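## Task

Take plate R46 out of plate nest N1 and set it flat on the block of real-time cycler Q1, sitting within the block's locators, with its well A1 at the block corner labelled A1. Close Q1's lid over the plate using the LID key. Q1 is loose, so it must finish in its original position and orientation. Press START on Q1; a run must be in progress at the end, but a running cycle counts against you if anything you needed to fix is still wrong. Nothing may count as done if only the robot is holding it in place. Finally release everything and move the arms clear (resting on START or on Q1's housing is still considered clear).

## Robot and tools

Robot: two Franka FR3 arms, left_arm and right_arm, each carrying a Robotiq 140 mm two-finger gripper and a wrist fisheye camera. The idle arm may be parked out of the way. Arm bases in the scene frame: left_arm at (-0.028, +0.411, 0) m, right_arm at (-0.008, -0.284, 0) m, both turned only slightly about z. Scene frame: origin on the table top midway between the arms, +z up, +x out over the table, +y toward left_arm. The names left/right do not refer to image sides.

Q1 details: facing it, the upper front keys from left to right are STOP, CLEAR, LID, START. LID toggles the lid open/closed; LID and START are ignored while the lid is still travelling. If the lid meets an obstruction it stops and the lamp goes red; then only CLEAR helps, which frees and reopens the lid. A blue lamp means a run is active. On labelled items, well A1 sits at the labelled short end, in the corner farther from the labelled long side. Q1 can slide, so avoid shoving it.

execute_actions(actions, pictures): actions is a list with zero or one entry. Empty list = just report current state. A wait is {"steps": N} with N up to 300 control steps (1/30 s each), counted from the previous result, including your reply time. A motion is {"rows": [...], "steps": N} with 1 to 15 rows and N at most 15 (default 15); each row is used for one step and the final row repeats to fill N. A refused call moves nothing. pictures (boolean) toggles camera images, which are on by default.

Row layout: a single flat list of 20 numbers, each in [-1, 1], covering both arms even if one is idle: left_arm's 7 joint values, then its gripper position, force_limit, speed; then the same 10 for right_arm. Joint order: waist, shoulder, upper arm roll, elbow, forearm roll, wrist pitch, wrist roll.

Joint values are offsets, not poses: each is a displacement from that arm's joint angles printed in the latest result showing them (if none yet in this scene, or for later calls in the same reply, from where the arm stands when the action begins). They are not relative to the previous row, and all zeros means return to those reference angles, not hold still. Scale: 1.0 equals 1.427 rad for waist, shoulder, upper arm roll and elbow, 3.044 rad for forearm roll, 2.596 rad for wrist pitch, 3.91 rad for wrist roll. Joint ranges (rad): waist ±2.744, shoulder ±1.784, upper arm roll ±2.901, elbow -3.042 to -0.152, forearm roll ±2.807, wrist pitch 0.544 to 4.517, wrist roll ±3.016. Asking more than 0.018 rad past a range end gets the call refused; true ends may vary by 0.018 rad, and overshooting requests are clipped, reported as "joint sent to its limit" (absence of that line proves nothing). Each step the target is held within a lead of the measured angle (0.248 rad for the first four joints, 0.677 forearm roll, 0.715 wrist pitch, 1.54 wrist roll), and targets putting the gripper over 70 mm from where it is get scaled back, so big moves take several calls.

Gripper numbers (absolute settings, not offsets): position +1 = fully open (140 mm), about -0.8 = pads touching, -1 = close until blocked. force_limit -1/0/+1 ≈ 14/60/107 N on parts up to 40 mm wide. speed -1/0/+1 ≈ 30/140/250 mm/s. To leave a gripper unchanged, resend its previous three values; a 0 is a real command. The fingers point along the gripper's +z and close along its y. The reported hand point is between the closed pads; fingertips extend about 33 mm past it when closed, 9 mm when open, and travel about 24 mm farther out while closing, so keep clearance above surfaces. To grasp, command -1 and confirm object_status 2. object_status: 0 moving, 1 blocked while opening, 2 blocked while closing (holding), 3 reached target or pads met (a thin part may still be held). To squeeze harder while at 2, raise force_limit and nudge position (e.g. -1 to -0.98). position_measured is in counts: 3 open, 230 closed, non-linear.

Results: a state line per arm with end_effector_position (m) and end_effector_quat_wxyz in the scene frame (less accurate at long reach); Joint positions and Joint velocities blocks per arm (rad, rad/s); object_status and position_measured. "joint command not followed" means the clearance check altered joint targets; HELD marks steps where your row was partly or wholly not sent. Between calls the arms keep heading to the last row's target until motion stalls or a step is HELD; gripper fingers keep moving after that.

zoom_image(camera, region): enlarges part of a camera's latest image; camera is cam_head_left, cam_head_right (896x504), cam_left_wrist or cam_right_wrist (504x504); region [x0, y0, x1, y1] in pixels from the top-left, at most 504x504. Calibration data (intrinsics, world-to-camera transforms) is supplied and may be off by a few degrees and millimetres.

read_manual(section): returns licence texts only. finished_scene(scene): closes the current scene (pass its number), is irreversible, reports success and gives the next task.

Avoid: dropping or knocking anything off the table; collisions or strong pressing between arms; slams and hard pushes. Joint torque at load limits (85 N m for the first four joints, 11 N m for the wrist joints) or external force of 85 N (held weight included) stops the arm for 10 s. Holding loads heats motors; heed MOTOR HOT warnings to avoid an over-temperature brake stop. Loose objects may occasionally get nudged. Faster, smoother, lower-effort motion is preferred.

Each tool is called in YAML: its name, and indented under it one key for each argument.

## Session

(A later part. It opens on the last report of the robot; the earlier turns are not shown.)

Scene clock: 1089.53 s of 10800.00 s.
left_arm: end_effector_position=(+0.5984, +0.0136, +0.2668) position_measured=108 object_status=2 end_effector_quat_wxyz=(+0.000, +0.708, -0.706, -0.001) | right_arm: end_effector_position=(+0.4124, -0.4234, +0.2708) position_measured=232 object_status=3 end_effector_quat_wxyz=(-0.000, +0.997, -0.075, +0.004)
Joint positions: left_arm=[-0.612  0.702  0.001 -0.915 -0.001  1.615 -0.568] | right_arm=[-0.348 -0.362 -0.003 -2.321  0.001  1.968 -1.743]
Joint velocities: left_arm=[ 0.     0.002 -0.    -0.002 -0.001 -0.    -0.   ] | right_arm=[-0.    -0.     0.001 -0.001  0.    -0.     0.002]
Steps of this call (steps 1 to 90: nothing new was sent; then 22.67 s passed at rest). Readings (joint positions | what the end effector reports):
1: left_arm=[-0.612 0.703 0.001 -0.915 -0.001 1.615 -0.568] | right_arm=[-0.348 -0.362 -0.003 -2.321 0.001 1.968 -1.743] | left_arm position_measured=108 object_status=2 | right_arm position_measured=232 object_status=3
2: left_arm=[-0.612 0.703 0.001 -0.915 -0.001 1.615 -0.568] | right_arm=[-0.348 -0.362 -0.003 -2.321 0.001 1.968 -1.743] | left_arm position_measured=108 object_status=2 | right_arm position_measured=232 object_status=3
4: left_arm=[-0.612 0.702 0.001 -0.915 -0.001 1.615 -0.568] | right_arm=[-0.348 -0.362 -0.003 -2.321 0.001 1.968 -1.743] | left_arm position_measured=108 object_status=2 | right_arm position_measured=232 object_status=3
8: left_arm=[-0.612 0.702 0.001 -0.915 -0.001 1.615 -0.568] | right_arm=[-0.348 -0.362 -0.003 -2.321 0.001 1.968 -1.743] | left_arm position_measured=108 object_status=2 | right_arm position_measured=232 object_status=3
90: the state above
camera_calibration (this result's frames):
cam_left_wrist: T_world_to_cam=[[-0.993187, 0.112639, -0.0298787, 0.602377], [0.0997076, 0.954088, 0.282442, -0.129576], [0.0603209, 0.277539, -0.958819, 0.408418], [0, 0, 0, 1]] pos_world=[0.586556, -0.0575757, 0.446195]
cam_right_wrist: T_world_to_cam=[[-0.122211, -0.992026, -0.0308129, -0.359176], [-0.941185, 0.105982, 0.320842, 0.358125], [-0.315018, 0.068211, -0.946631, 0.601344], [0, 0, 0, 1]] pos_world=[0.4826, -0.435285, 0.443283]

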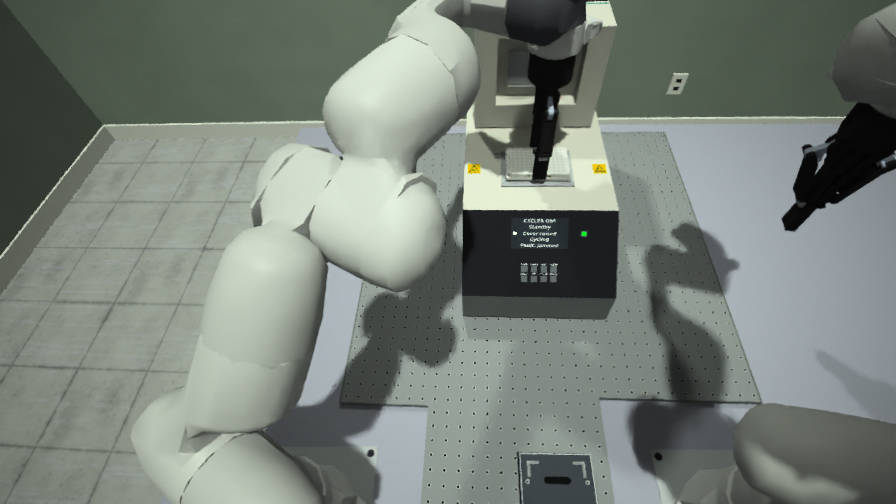

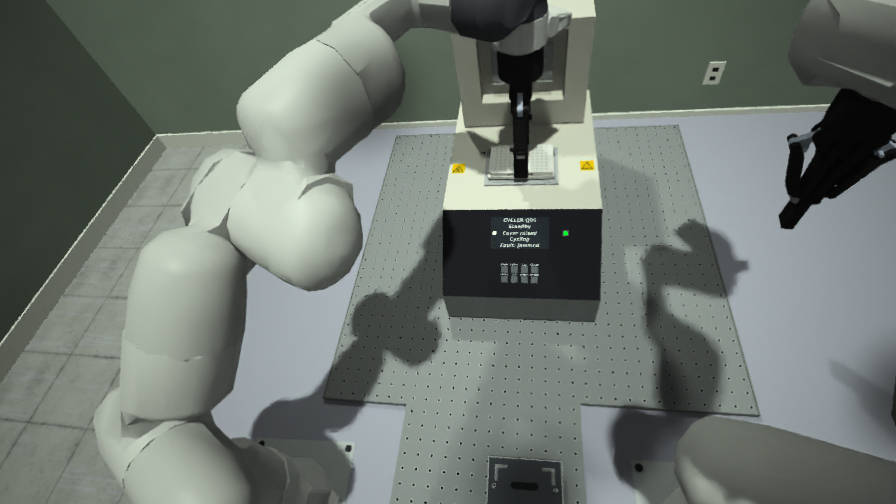

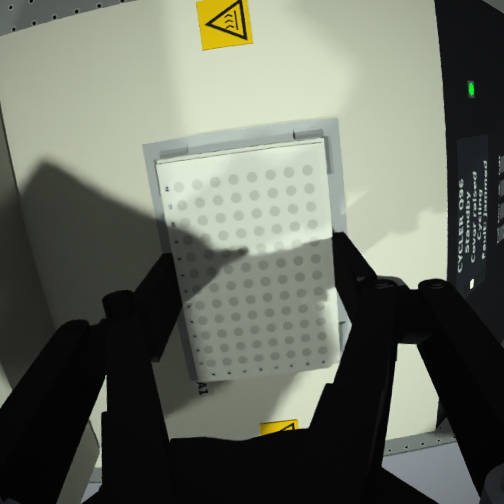

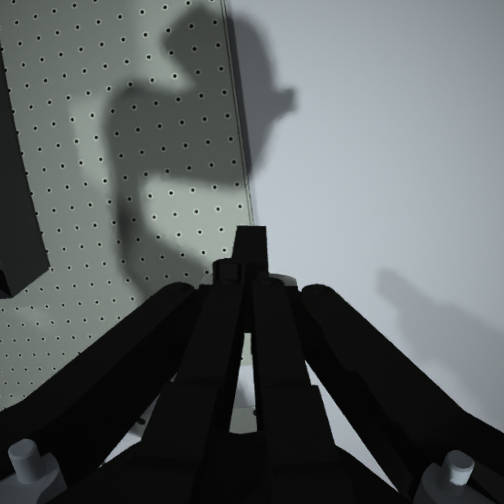

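execute_actions:
  actions:
    - {"rows": [ [0,-0.0015,0,-0.0013,0,0.0018,0,-1,-0.4,-0.7, 0,0,0,0,0,0,0,-1,-0.5,0], [0,-0.0017,0,-0.0020,0,0.0021,0,-1,-0.4,-0.7, 0,0,0,0,0,0,0,-1,-0.5,0], [0,-0.0019,0,-0.0029,0,0.0025,0,-1,-0.4,-0.7, 0,0,0,0,0,0,0,-1,-0.5,0], [0,-0.0022,0,-0.0040,0,0.0030,0,-1,-0.4,-0.7, 0,0,0,0,0,0,0,-1,-0.5,0], [0,-0.0025,0,-0.0051,0,0.0035,0,-1,-0.4,-0.7, 0,0,0,0,0,0,0,-1,-0.5,0], [0,-0.0028,0,-0.0064,0,0.0040,0,-1,-0.4,-0.7, 0,0,0,0,0,0,0,-1,-0.5,0], [0,-0.0031,0,-0.0076,0,0.0045,0,-1,-0.4,-0.7, 0,0,0,0,0,0,0,-1,-0.5,0], [0,-0.0034,0,-0.0089,0,0.0050,0,-1,-0.4,-0.7, 0,0,0,0,0,0,0,-1,-0.5,0], [0,-0.0037,0,-0.0100,0,0.0054,0,-1,-0.4,-0.7, 0,0,0,0,0,0,0,-1,-0.5,0], [0,-0.0040,0,-0.0111,0,0.0058,0,-1,-0.4,-0.7, 0,0,0,0,0,0,0,-1,-0.5,0], [0,-0.0042,0,-0.0120,0,0.0061,0,-1,-0.4,-0.7, 0,0,0,0,0,0,0,-1,-0.5,0], [0,-0.0044,0,-0.0127,0,0.0063,0,-1,-0.4,-0.7, 0,0,0,0,0,0,0,-1,-0.5,0], [0,-0.0045,0,-0.0131,0,0.0065,0,-1,-0.4,-0.7, 0,0,0,0,0,0,0,-1,-0.5,0], [0,-0.0046,0,-0.0133,0,0.0065,0,-1,-0.4,-0.7, 0,0,0,0,0,0,0,-1,-0.5,0] ], "steps": 15}
  pictures: false

execute_actions:
  actions:
    - {"steps": 15}

Scene clock: 1132.07 s of 10800.00 s.
left_arm: end_effector_position=(+0.5979, +0.0139, +0.2639) position_measured=108 object_status=2 end_effector_quat_wxyz=(+0.000, +0.708, -0.706, -0.001) | right_arm: end_effector_position=(+0.4124, -0.4234, +0.2708) position_measured=232 object_status=3 end_effector_quat_wxyz=(-0.000, +0.997, -0.075, +0.004)
Joint positions: left_arm=[-0.612  0.697  0.001 -0.931 -0.001  1.625 -0.568] | right_arm=[-0.348 -0.362 -0.003 -2.321  0.001  1.968 -1.743]
Joint velocities: left_arm=[-0.001 -0.007  0.    -0.014  0.     0.01   0.   ] | right_arm=[-0.    -0.001  0.     0.001  0.     0.001 -0.002]
Steps of this call (steps 1 to 90: nothing new was sent; then 39.03 s passed at rest; steps 91 to 105: all 15 steps of this action). Readings (joint positions | what the end effector reports):
91: left_arm=[-0.612 0.702 0.001 -0.915 -0.001 1.616 -0.568] | right_arm=[-0.348 -0.362 -0.003 -2.321 0.001 1.968 -1.743] | left_arm position_measured=108 object_status=2 | right_arm position_measured=232 object_status=3
92: left_arm=[-0.612 0.702 0.001 -0.915 -0.001 1.616 -0.568] | right_arm=[-0.348 -0.362 -0.003 -2.321 0.001 1.968 -1.743] | left_arm position_measured=108 object_status=2 | right_arm position_measured=232 object_status=3
94: left_arm=[-0.612 0.702 0.001 -0.917 -0.001 1.617 -0.568] | right_arm=[-0.348 -0.362 -0.003 -2.321 0.001 1.968 -1.743] | left_arm position_measured=108 object_status=2 | right_arm position_measured=232 object_status=3
98: left_arm=[-0.612 0.700 0.001 -0.923 -0.001 1.620 -0.568] | right_arm=[-0.348 -0.362 -0.003 -2.321 0.001 1.968 -1.743] | left_arm position_measured=108 object_status=2 | right_arm position_measured=232 object_status=3
105: the state above

Scene clock: 1132.57 s of 10800.00 s.
left_arm: end_effector_position=(+0.5979, +0.0139, +0.2639) position_measured=108 object_status=2 end_effector_quat_wxyz=(+0.000, +0.708, -0.706, -0.001) | right_arm: end_effector_position=(+0.4124, -0.4234, +0.2708) position_measured=232 object_status=3 end_effector_quat_wxyz=(-0.000, +0.997, -0.075, +0.004)
Joint positions: left_arm=[-0.612  0.697  0.001 -0.932 -0.001  1.626 -0.568] | right_arm=[-0.348 -0.362 -0.003 -2.321  0.001  1.968 -1.743]
Joint velocities: left_arm=[ 0.001 -0.001  0.     0.     0.001  0.     0.   ] | right_arm=[ 0.     0.001  0.001 -0.001  0.001  0.001 -0.001]
Steps of this call (steps 1 to 15: the robot went on to your last target). Readings (joint positions | what the end effector reports):
1: left_arm=[-0.612 0.697 0.001 -0.931 -0.001 1.625 -0.568] | right_arm=[-0.348 -0.362 -0.003 -2.321 0.001 1.968 -1.743] | left_arm position_measured=108 object_status=2 | right_arm position_measured=232 object_status=3
2: left_arm=[-0.612 0.697 0.001 -0.931 -0.001 1.626 -0.568] | right_arm=[-0.348 -0.362 -0.003 -2.321 0.001 1.968 -1.743] | left_arm position_measured=108 object_status=2 | right_arm position_measured=232 object_status=3
4: left_arm=[-0.612 0.697 0.001 -0.932 -0.001 1.626 -0.568] | right_arm=[-0.348 -0.362 -0.003 -2.321 0.001 1.968 -1.743] | left_arm position_measured=108 object_status=2 | right_arm position_measured=232 object_status=3
8: left_arm=[-0.612 0.697 0.001 -0.932 -0.001 1.626 -0.568] | right_arm=[-0.348 -0.362 -0.003 -2.321 0.001 1.968 -1.743] | left_arm position_measured=108 object_status=2 | right_arm position_measured=232 object_status=3
15: the state above
All arms were judged still, so your last target was given up. Only a new action makes them travel on or press farther. Fingers that are still opening or closing keep moving.
camera_calibration (this result's frames):
cam_left_wrist: T_world_to_cam=[[-0.993208, 0.112641, -0.0291477, 0.601524], [0.0998916, 0.953968, 0.282784, -0.129236], [0.059659, 0.277952, -0.958741, 0.405934], [0, 0, 0, 1]] pos_world=[0.58613, -0.0572993, 0.443265]
cam_right_wrist: T_world_to_cam=[[-0.122211, -0.992026, -0.030813, -0.359176], [-0.941185, 0.105982, 0.320842, 0.358125], [-0.315018, 0.068211, -0.946631, 0.601344], [0, 0, 0, 1]] pos_world=[0.4826, -0.435285, 0.443283]

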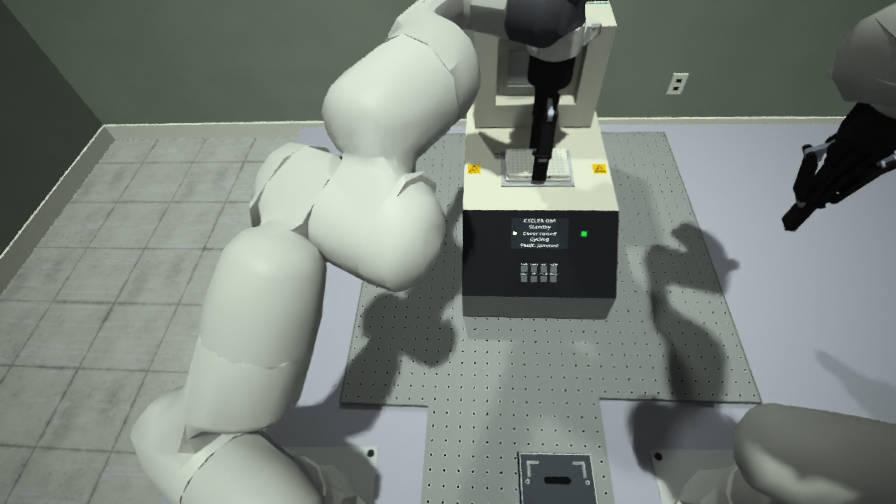

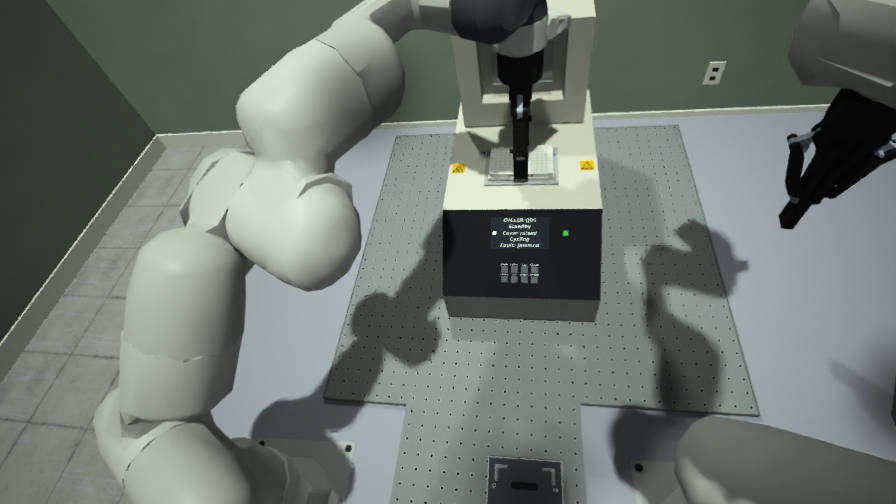

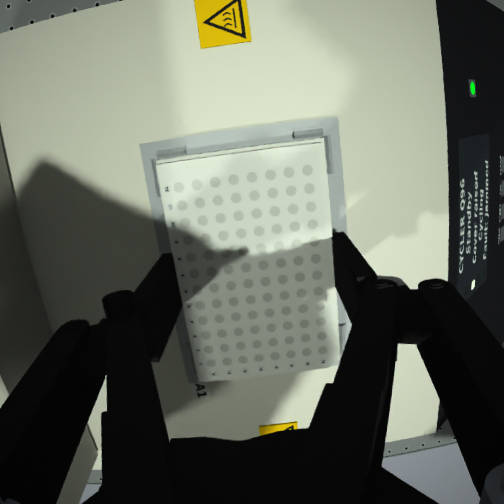

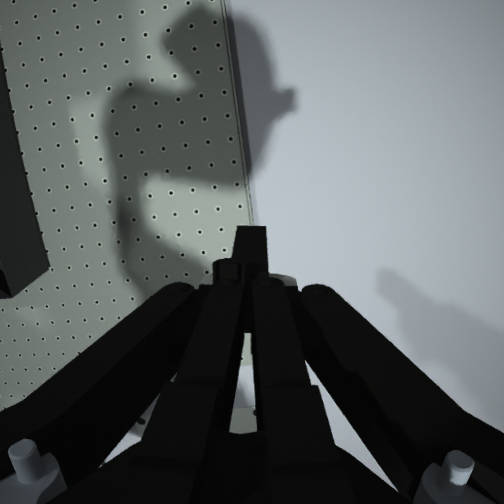

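zoom_image:
  camera: "cam_left_wrist"
  region: [135, 105, 355, 225]

zoom_image:
  camera: "cam_head_left"
  region: [490, 135, 590, 195]

Region (135, 105, 355, 225) of cam_left_wrist's 504x504 image, scaled by 2.291, with more detail than that image has; it fills the top 275 rows of this view, and the rest is white.

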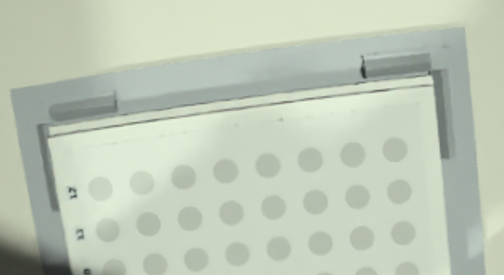

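Region (490, 135, 590, 195) of cam_head_left's 896x504 image, scaled by 5.040, with more detail than that image has; it fills the top 302 rows of this view, and the rest is white.

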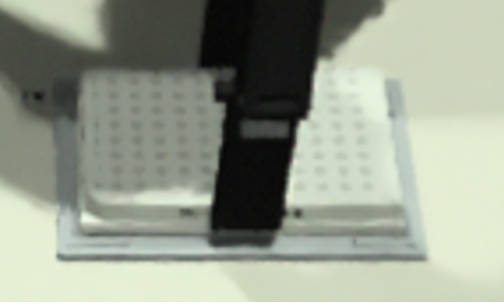

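execute_actions:
  actions:
    - {"rows": [ [0,-0.0011,0,-0.0008,0,0.0030,0,-1,-0.4,-0.7, 0,0,0,0,0,0,0,-1,-0.5,0], [0,-0.0012,0,-0.0012,0,0.0034,0,-1,-0.4,-0.7, 0,0,0,0,0,0,0,-1,-0.5,0], [0,-0.0014,0,-0.0018,0,0.0038,0,-1,-0.4,-0.7, 0,0,0,0,0,0,0,-1,-0.5,0], [0,-0.0016,0,-0.0026,0,0.0042,0,-1,-0.4,-0.7, 0,0,0,0,0,0,0,-1,-0.5,0], [0,-0.0018,0,-0.0034,0,0.0046,0,-1,-0.4,-0.7, 0,0,0,0,0,0,0,-1,-0.5,0], [0,-0.0020,0,-0.0043,0,0.0050,0,-1,-0.4,-0.7, 0,0,0,0,0,0,0,-1,-0.5,0], [0,-0.0022,0,-0.0052,0,0.0053,0,-1,-0.4,-0.7, 0,0,0,0,0,0,0,-1,-0.5,0], [0,-0.0025,0,-0.0062,0,0.0056,0,-1,-0.4,-0.7, 0,0,0,0,0,0,0,-1,-0.5,0], [0,-0.0027,0,-0.0071,0,0.0059,0,-1,-0.4,-0.7, 0,0,0,0,0,0,0,-1,-0.5,0], [0,-0.0029,0,-0.0080,0,0.0062,0,-1,-0.4,-0.7, 0,0,0,0,0,0,0,-1,-0.5,0], [0,-0.0031,0,-0.0088,0,0.0064,0,-1,-0.4,-0.7, 0,0,0,0,0,0,0,-1,-0.5,0], [0,-0.0033,0,-0.0095,0,0.0066,0,-1,-0.4,-0.7, 0,0,0,0,0,0,0,-1,-0.5,0], [0,-0.0034,0,-0.0100,0,0.0067,0,-1,-0.4,-0.7, 0,0,0,0,0,0,0,-1,-0.5,0], [0,-0.0034,0,-0.0103,0,0.0068,0,-1,-0.4,-0.7, 0,0,0,0,0,0,0,-1,-0.5,0] ], "steps": 15}
  pictures: false

execute_actions:
  actions:
    - {"steps": 15}

zoom_image:
  camera: "cam_left_wrist"
  region: [135, 105, 355, 225]

zoom_image:
  camera: "cam_head_left"
  region: [490, 135, 590, 195]

Scene clock: 1155.70 s of 10800.00 s.
left_arm: end_effector_position=(+0.5979, +0.0139, +0.2637) position_measured=108 object_status=2 end_effector_quat_wxyz=(+0.000, +0.708, -0.706, +0.000) | right_arm: end_effector_position=(+0.4124, -0.4234, +0.2708) position_measured=232 object_status=3 end_effector_quat_wxyz=(-0.000, +0.997, -0.075, +0.004)
Joint positions: left_arm=[-0.612  0.691  0.001 -0.943 -0.001  1.634 -0.568] | right_arm=[-0.348 -0.362 -0.003 -2.321  0.001  1.968 -1.743]
Joint velocities: left_arm=[ 0.    -0.006  0.    -0.012 -0.001  0.009 -0.002] | right_arm=[-0.     0.001 -0.    -0.001 -0.    -0.    -0.001]
Steps of this call (steps 1 to 90: nothing new was sent; then 19.63 s passed at rest; steps 91 to 105: all 15 steps of this action). Readings (joint positions | what the end effector reports):
91: left_arm=[-0.612 0.696 0.001 -0.932 -0.001 1.626 -0.568] | right_arm=[-0.348 -0.362 -0.003 -2.321 0.001 1.968 -1.743] | left_arm position_measured=108 object_status=2 | right_arm position_measured=232 object_status=3
92: left_arm=[-0.612 0.696 0.001 -0.932 -0.001 1.626 -0.568] | right_arm=[-0.348 -0.362 -0.003 -2.321 0.001 1.968 -1.743] | left_arm position_measured=108 object_status=2 | right_arm position_measured=232 object_status=3
94: left_arm=[-0.612 0.696 0.001 -0.933 -0.001 1.627 -0.568] | right_arm=[-0.348 -0.362 -0.003 -2.321 0.001 1.968 -1.743] | left_arm position_measured=108 object_status=2 | right_arm position_measured=232 object_status=3
98: left_arm=[-0.612 0.694 0.001 -0.937 -0.001 1.629 -0.568] | right_arm=[-0.348 -0.362 -0.003 -2.321 0.001 1.968 -1.743] | left_arm position_measured=108 object_status=2 | right_arm position_measured=232 object_status=3
105: the state above

Scene clock: 1156.20 s of 10800.00 s.
left_arm: end_effector_position=(+0.5979, +0.0139, +0.2637) position_measured=108 object_status=2 end_effector_quat_wxyz=(-0.000, +0.708, -0.706, +0.000) | right_arm: end_effector_position=(+0.4124, -0.4234, +0.2708) position_measured=232 object_status=3 end_effector_quat_wxyz=(-0.000, +0.997, -0.075, +0.004)
Joint positions: left_arm=[-0.612  0.69   0.001 -0.944 -0.001  1.635 -0.568] | right_arm=[-0.348 -0.362 -0.003 -2.321  0.001  1.968 -1.743]
Joint velocities: left_arm=[ 0.001 -0.001  0.    -0.001 -0.001  0.001  0.   ] | right_arm=[-0.001 -0.     0.001  0.     0.001  0.    -0.001]
Steps of this call (steps 1 to 15: the robot went on to your last target). Readings (joint positions | what the end effector reports):
1: left_arm=[-0.612 0.690 0.001 -0.943 -0.001 1.634 -0.568] | right_arm=[-0.348 -0.362 -0.003 -2.321 0.001 1.968 -1.743] | left_arm position_measured=108 object_status=2 | right_arm position_measured=232 object_status=3
2: left_arm=[-0.612 0.690 0.001 -0.944 -0.001 1.634 -0.568] | right_arm=[-0.348 -0.362 -0.003 -2.321 0.001 1.968 -1.743] | left_arm position_measured=108 object_status=2 | right_arm position_measured=232 object_status=3
4: left_arm=[-0.612 0.690 0.001 -0.944 -0.001 1.634 -0.568] | right_arm=[-0.348 -0.362 -0.003 -2.321 0.001 1.968 -1.743] | left_arm position_measured=108 object_status=2 | right_arm position_measured=232 object_status=3
8: left_arm=[-0.612 0.690 0.001 -0.944 -0.001 1.635 -0.568] | right_arm=[-0.348 -0.362 -0.003 -2.321 0.001 1.968 -1.743] | left_arm position_measured=108 object_status=2 | right_arm position_measured=232 object_status=3
15: the state above
All arms were judged still, so your last target was given up. Only a new action makes them travel on or press farther. Fingers that are still opening or closing keep moving.
camera_calibration (this result's frames):
cam_left_wrist: T_world_to_cam=[[-0.993132, 0.112598, -0.0317883, 0.602191], [0.099198, 0.954415, 0.281517, -0.128415], [0.0620376, 0.27643, -0.95903, 0.404413], [0, 0, 0, 1]] pos_world=[0.585705, -0.0570363, 0.443138]
cam_right_wrist: T_world_to_cam=[[-0.122211, -0.992026, -0.030813, -0.359176], [-0.941185, 0.105982, 0.320842, 0.358125], [-0.315018, 0.068211, -0.946632, 0.601344], [0, 0, 0, 1]] pos_world=[0.4826, -0.435285, 0.443283]

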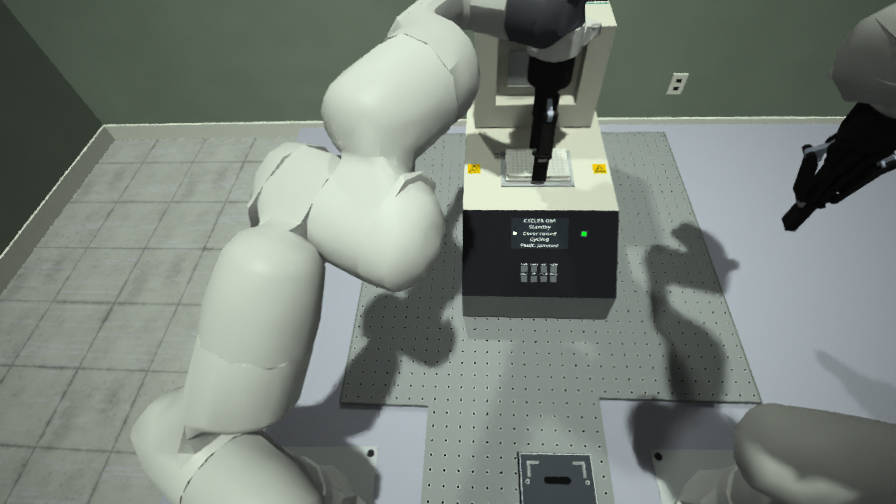

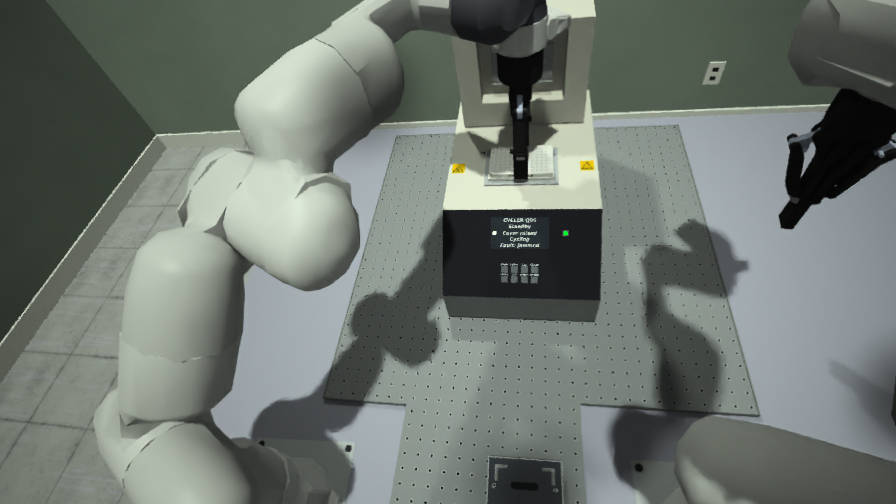

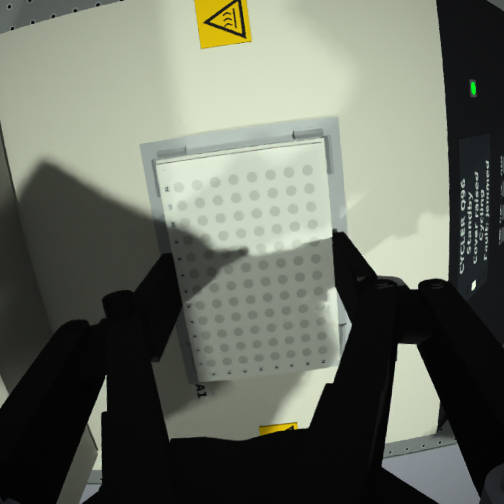

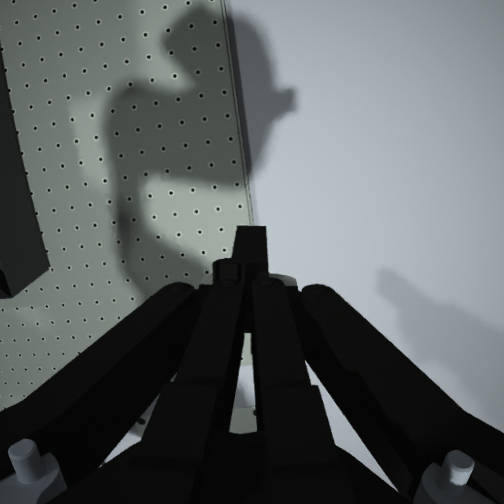

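Region (135, 105, 355, 225) of cam_left_wrist's 504x504 image, scaled by 2.291, with more detail than that image has; it fills the top 275 rows of this view, and the rest is white.

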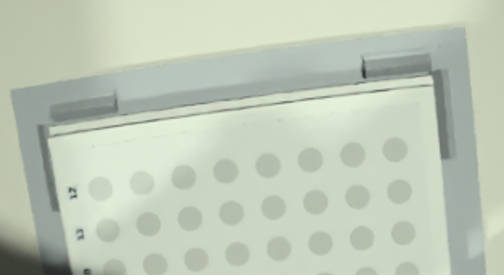

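Region (490, 135, 590, 195) of cam_head_left's 896x504 image, scaled by 5.040, with more detail than that image has; it fills the top 302 rows of this view, and the rest is white.

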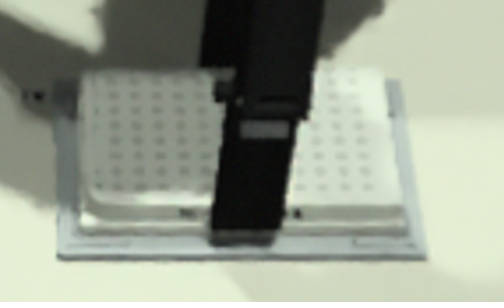

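zoom_image:
  camera: "cam_left_wrist"
  region: [280, 112, 345, 177]

zoom_image:
  camera: "cam_left_wrist"
  region: [138, 138, 203, 203]

zoom_image:
  camera: "cam_head_right"
  region: [478, 160, 568, 192]

Region (280, 112, 345, 177) of cam_left_wrist's 504x504 image, scaled by 7.754, with more detail than that image has.

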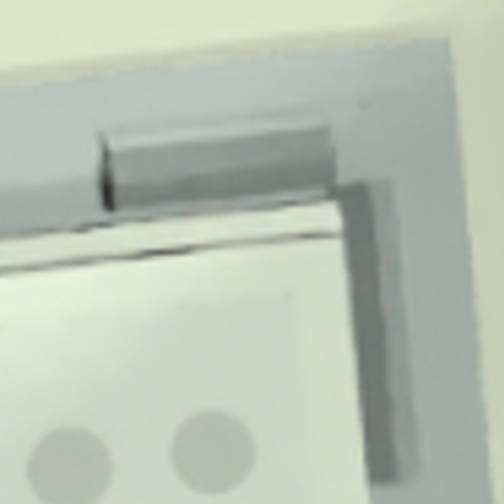

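Region (138, 138, 203, 203) of cam_left_wrist's 504x504 image, scaled by 7.754, with more detail than that image has.

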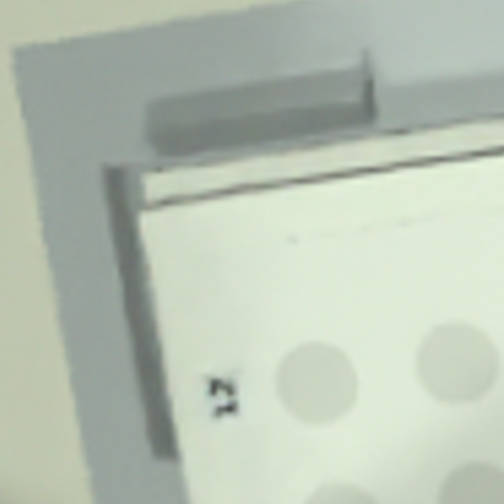

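Region (478, 160, 568, 192) of cam_head_right's 896x504 image, scaled by 5.600, with more detail than that image has; it fills the top 179 rows of this view, and the rest is white.

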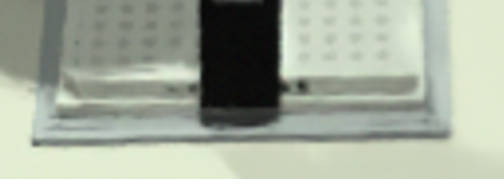

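zoom_image:
  camera: "cam_head_left"
  region: [498, 166, 538, 190]

zoom_image:
  camera: "cam_head_left"
  region: [540, 166, 580, 190]

zoom_image:
  camera: "cam_left_wrist"
  region: [180, 300, 360, 400]

Region (498, 166, 538, 190) of cam_head_left's 896x504 image, scaled by 12.600, with more detail than that image has; it fills the top 302 rows of this view, and the rest is white.

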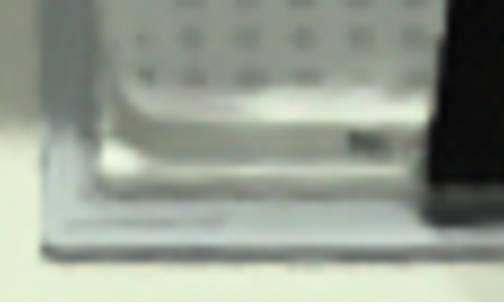

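Region (540, 166, 580, 190) of cam_head_left's 896x504 image, scaled by 12.600, with more detail than that image has; it fills the top 302 rows of this view, and the rest is white.

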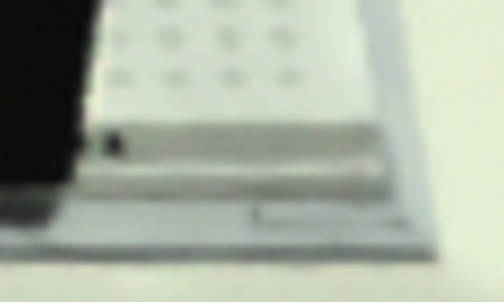

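Region (180, 300, 360, 400) of cam_left_wrist's 504x504 image, scaled by 2.800, with more detail than that image has.

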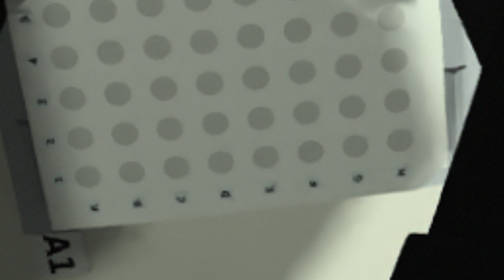

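execute_actions:
  actions:
    - {"rows": [ [0,0,0,0,0,0,0,0.55,-0.4,-0.6, 0.0014,0,0,0,0,0,0,-1,-0.5,0], [0,0,0,0,0,0,0,0.55,-0.4,-0.6, 0.0042,0,0,0,0,0,0,-1,-0.5,0], [0,0,0,0,0,0,0,0.55,-0.4,-0.6, 0.0084,0,0,0,0,0,0,-1,-0.5,0], [0,0,0,0,0,0,0,0.55,-0.4,-0.6, 0.0140,0,0,0,0,0,0,-1,-0.5,0], [0,0,0,0,0,0,0,0.55,-0.4,-0.6, 0.0210,0,0,0,0,0,0,-1,-0.5,0], [0,0,0,0,0,0,0,0.55,-0.4,-0.6, 0.0294,0,0,0,0,0,0,-1,-0.5,0], [0,0,0,0,0,0,0,0.55,-0.4,-0.6, 0.0392,0,0,0,0,0,0,-1,-0.5,0], [0,0,0,0,0,0,0,0.55,-0.4,-0.6, 0.0505,0,0,0,0,0,0,-1,-0.5,0], [0,0,0,0,0,0,0,0.55,-0.4,-0.6, 0.0631,0,0,0,0,0,0,-1,-0.5,0], [0,0,0,0,0,0,0,0.55,-0.4,-0.6, 0.0771,0,0,0,0,0,0,-1,-0.5,0], [0,0,0,0,0,0,0,0.55,-0.4,-0.6, 0.0911,0,0,0,0,0,0,-1,-0.5,0], [0,0,0,0,0,0,0,0.55,-0.4,-0.6, 0.1051,0,0,0,0,0,0,-1,-0.5,0], [0,0,0,0,0,0,0,0.55,-0.4,-0.6, 0.1191,0,0,0,0,0,0,-1,-0.5,0], [0,0,0,0,0,0,0,0.55,-0.4,-0.6, 0.1331,0,0,0,0,0,0,-1,-0.5,0], [0,0,0,0,0,0,0,0.55,-0.4,-0.6, 0.1472,0,0,0,0,0,0,-1,-0.5,0] ], "steps": 15}
  pictures: false

execute_actions:
  actions:
    - {"rows": [ [0,-0.0004,0,0,0,-0.0002,0,0.55,-0.4,-0.6, 0.0491,0,0,0,0,0,0,-1,-0.5,0], [0,-0.0015,0,0,0,-0.0009,0,0.55,-0.4,-0.6, 0.0631,0,0,0,0,0,0,-1,-0.5,0], [0,-0.0033,0,0,0,-0.0019,0,0.55,-0.4,-0.6, 0.0771,0,0,0,0,0,0,-1,-0.5,0], [0,-0.0055,0,0,0,-0.0032,0,0.55,-0.4,-0.6, 0.0911,0,0,0,0,0,0,-1,-0.5,0], [0,-0.0082,0,0,0,-0.0048,0,0.55,-0.4,-0.6, 0.1051,0,0,0,0,0,0,-1,-0.5,0], [0,-0.0111,0,0,0,-0.0065,0,0.55,-0.4,-0.6, 0.1191,0,0,0,0,0,0,-1,-0.5,0], [0,-0.0142,0,0,0,-0.0083,0,0.55,-0.4,-0.6, 0.1317,0,0,0,0,0,0,-1,-0.5,0], [0,-0.0173,0,0,0,-0.0102,0,0.55,-0.4,-0.6, 0.1430,0,0,0,0,0,0,-1,-0.5,0], [0,-0.0204,0,0,0,-0.0120,0,0.55,-0.4,-0.6, 0.1528,0,0,0,0,0,0,-1,-0.5,0], [0,-0.0233,0,0,0,-0.0137,0,0.55,-0.4,-0.6, 0.1612,0,0,0,0,0,0,-1,-0.5,0], [0,-0.0260,0,0,0,-0.0153,0,0.55,-0.4,-0.6, 0.1682,0,0,0,0,0,0,-1,-0.5,0], [0,-0.0282,0,0,0,-0.0166,0,0.55,-0.4,-0.6, 0.1738,0,0,0,0,0,0,-1,-0.5,0], [0,-0.0300,0,0,0,-0.0176,0,0.55,-0.4,-0.6, 0.1780,0,0,0,0,0,0,-1,-0.5,0], [0,-0.0311,0,0,0,-0.0183,0,0.55,-0.4,-0.6, 0.1808,0,0,0,0,0,0,-1,-0.5,0], [0,-0.0315,0,0,0,-0.0185,0,0.55,-0.4,-0.6, 0.1822,0,0,0,0,0,0,-1,-0.5,0] ], "steps": 15}
  pictures: false

execute_actions:
  actions:
    - {"steps": 15}

zoom_image:
  camera: "cam_left_wrist"
  region: [120, 90, 380, 350]

zoom_image:
  camera: "cam_head_left"
  region: [490, 135, 590, 195]

Scene clock: 1276.70 s of 10800.00 s.
left_arm: end_effector_position=(+0.5978, +0.0139, +0.2637) position_measured=59 object_status=0 end_effector_quat_wxyz=(-0.000, +0.708, -0.706, +0.000) | right_arm: end_effector_position=(+0.4296, -0.3524, +0.2708) position_measured=232 object_status=3 end_effector_quat_wxyz=(-0.001, +1.000, +0.008, +0.004)
Joint positions: left_arm=[-0.612  0.69   0.001 -0.944 -0.001  1.635 -0.568] | right_arm=[-0.181 -0.362 -0.005 -2.321  0.001  1.968 -1.743]
Joint velocities: left_arm=[ 0.    -0.001  0.001  0.    -0.001 -0.    -0.001] | right_arm=[ 0.554  0.     0.036 -0.001  0.    -0.    -0.001]
Steps of this call (steps 1 to 90: nothing new was sent; then 117.00 s passed at rest; steps 91 to 105: all 15 steps of this action). Readings (joint positions | what the end effector reports):
91: left_arm=[-0.612 0.690 0.001 -0.944 -0.001 1.635 -0.568] | right_arm=[-0.348 -0.362 -0.003 -2.321 0.001 1.968 -1.743] | left_arm position_measured=108 object_status=0 | right_arm position_measured=232 object_status=3
92: left_arm=[-0.612 0.690 0.001 -0.944 -0.001 1.635 -0.568] | right_arm=[-0.347 -0.362 -0.003 -2.321 0.001 1.968 -1.743] | left_arm position_measured=108 object_status=0 | right_arm position_measured=232 object_status=3
94: left_arm=[-0.612 0.690 0.001 -0.944 -0.001 1.635 -0.568] | right_arm=[-0.340 -0.362 -0.004 -2.321 0.001 1.968 -1.743] | left_arm position_measured=97 object_status=0 | right_arm position_measured=232 object_status=3
98: left_arm=[-0.612 0.690 0.001 -0.944 -0.001 1.635 -0.568] | right_arm=[-0.305 -0.362 -0.005 -2.321 0.001 1.968 -1.743] | left_arm position_measured=81 object_status=0 | right_arm position_measured=232 object_status=3
105: the state above

Scene clock: 1277.20 s of 10800.00 s.
left_arm: end_effector_position=(+0.5912, +0.0181, +0.2910) position_measured=59 object_status=3 end_effector_quat_wxyz=(-0.001, +0.708, -0.706, +0.005) | right_arm: end_effector_position=(+0.4329, -0.2422, +0.2708) position_measured=232 object_status=3 end_effector_quat_wxyz=(-0.001, +0.991, +0.132, +0.004)
Joint positions: left_arm=[-0.612  0.649  0.001 -0.945 -0.001  1.603 -0.568] | right_arm=[ 0.067 -0.362 -0.003 -2.321  0.001  1.968 -1.743]
Joint velocities: left_arm=[ 0.    -0.083  0.     0.004  0.001 -0.07   0.   ] | right_arm=[ 0.158  0.002 -0.001 -0.     0.    -0.     0.002]
Steps of this call (steps 1 to 15: all 15 steps of this action). Readings (joint positions | what the end effector reports):
1: left_arm=[-0.612 0.690 0.001 -0.944 -0.001 1.635 -0.568] | right_arm=[-0.160 -0.362 -0.005 -2.321 0.001 1.968 -1.743] | left_arm position_measured=59 object_status=0 | right_arm position_measured=232 object_status=3
2: left_arm=[-0.612 0.690 0.001 -0.944 -0.001 1.635 -0.568] | right_arm=[-0.138 -0.362 -0.005 -2.321 0.001 1.968 -1.743] | left_arm position_measured=59 object_status=0 | right_arm position_measured=232 object_status=3
4: left_arm=[-0.612 0.689 0.001 -0.944 -0.001 1.634 -0.568] | right_arm=[-0.096 -0.362 -0.005 -2.321 0.001 1.968 -1.743] | left_arm position_measured=59 object_status=0 | right_arm position_measured=232 object_status=3
8: left_arm=[-0.612 0.679 0.001 -0.945 -0.001 1.625 -0.568] | right_arm=[-0.016 -0.362 -0.004 -2.321 0.001 1.968 -1.743] | left_arm position_measured=59 object_status=3 | right_arm position_measured=232 object_status=3
15: the state above

Scene clock: 1277.70 s of 10800.00 s.
left_arm: end_effector_position=(+0.5883, +0.0200, +0.2935) position_measured=59 object_status=3 end_effector_quat_wxyz=(-0.000, +0.708, -0.706, +0.001) | right_arm: end_effector_position=(+0.4325, -0.2379, +0.2708) position_measured=232 object_status=3 end_effector_quat_wxyz=(-0.001, +0.991, +0.137, +0.004)
Joint positions: left_arm=[-0.612  0.644  0.001 -0.944 -0.001  1.591 -0.568] | right_arm=[ 0.077 -0.362 -0.003 -2.321  0.001  1.968 -1.743]
Joint velocities: left_arm=[-0.001 -0.001  0.001  0.     0.002 -0.004  0.002] | right_arm=[-0.002 -0.001  0.     0.001  0.001  0.    -0.   ]
Steps of this call (steps 1 to 15: the robot went on to your last target). Readings (joint positions | what the end effector reports):
1: left_arm=[-0.612 0.647 0.001 -0.944 -0.001 1.601 -0.568] | right_arm=[0.071 -0.362 -0.003 -2.321 0.001 1.968 -1.743] | left_arm position_measured=59 object_status=3 | right_arm position_measured=232 object_status=3
2: left_arm=[-0.612 0.645 0.001 -0.944 -0.001 1.599 -0.568] | right_arm=[0.074 -0.362 -0.003 -2.321 0.001 1.968 -1.743] | left_arm position_measured=59 object_status=3 | right_arm position_measured=232 object_status=3
4: left_arm=[-0.612 0.644 0.001 -0.944 -0.001 1.596 -0.568] | right_arm=[0.076 -0.362 -0.003 -2.321 0.001 1.968 -1.743] | left_arm position_measured=59 object_status=3 | right_arm position_measured=232 object_status=3
8: left_arm=[-0.612 0.644 0.001 -0.944 -0.001 1.593 -0.568] | right_arm=[0.077 -0.362 -0.003 -2.321 0.001 1.968 -1.743] | left_arm position_measured=59 object_status=3 | right_arm position_measured=232 object_status=3
15: the state above
camera_calibration (this result's frames):
cam_left_wrist: T_world_to_cam=[[-0.993065, 0.112574, -0.0338917, 0.593521], [0.0986624, 0.954779, 0.280469, -0.141027], [0.0639326, 0.27518, -0.959265, 0.43093], [0, 0, 0, 1]] pos_world=[0.575768, -0.0507483, 0.473045]
cam_right_wrist: T_world_to_cam=[[0.297519, -0.954219, -0.0307816, -0.3452], [-0.901209, -0.291341, 0.320848, 0.245583], [-0.315127, -0.0677178, -0.94663, 0.562736], [0, 0, 0, 1]] pos_world=[0.501359, -0.219741, 0.443283]

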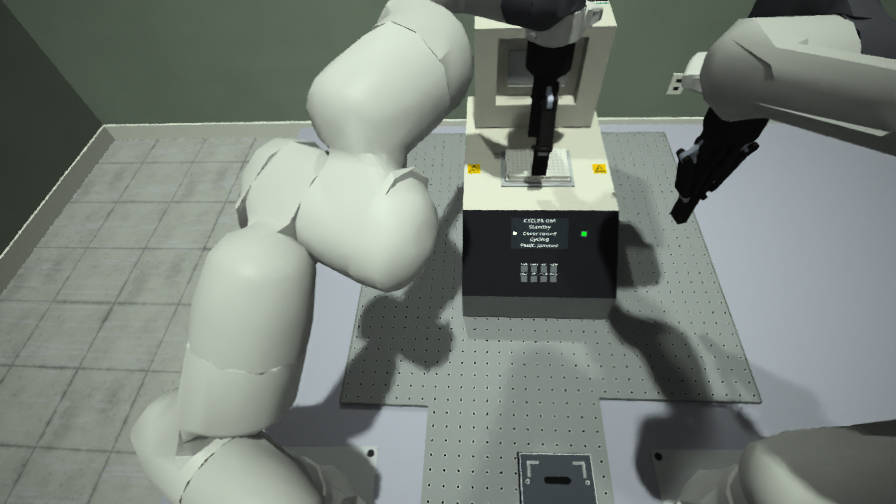

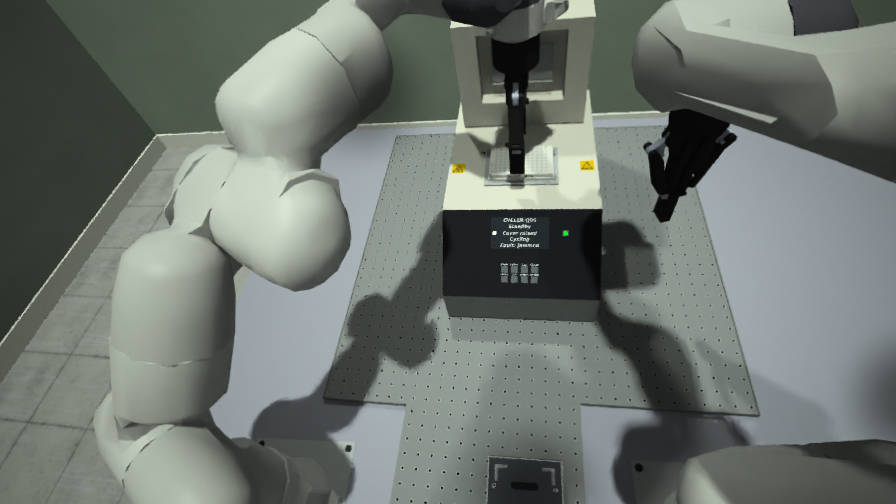

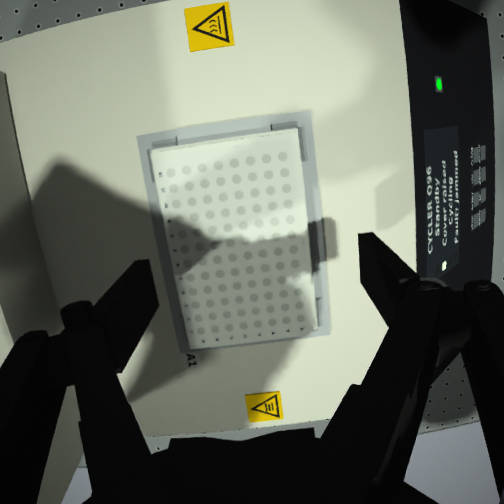

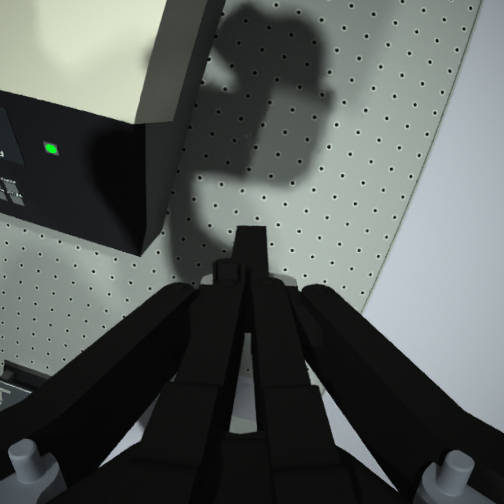

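Region (120, 90, 380, 350) of cam_left_wrist's 504x504 image, scaled by 1.938, with more detail than that image has.

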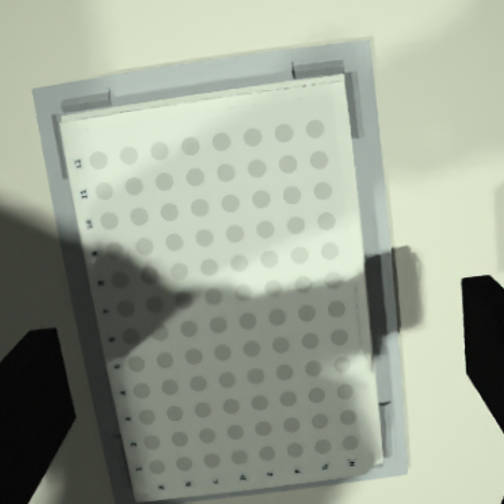

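Region (490, 135, 590, 195) of cam_head_left's 896x504 image, scaled by 5.040, with more detail than that image has; it fills the top 302 rows of this view, and the rest is white.

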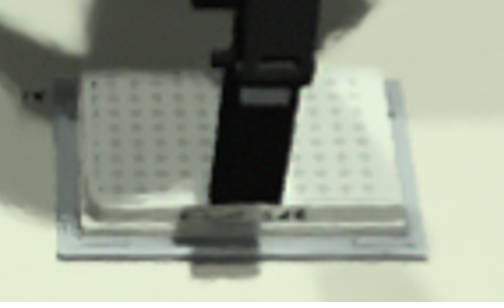

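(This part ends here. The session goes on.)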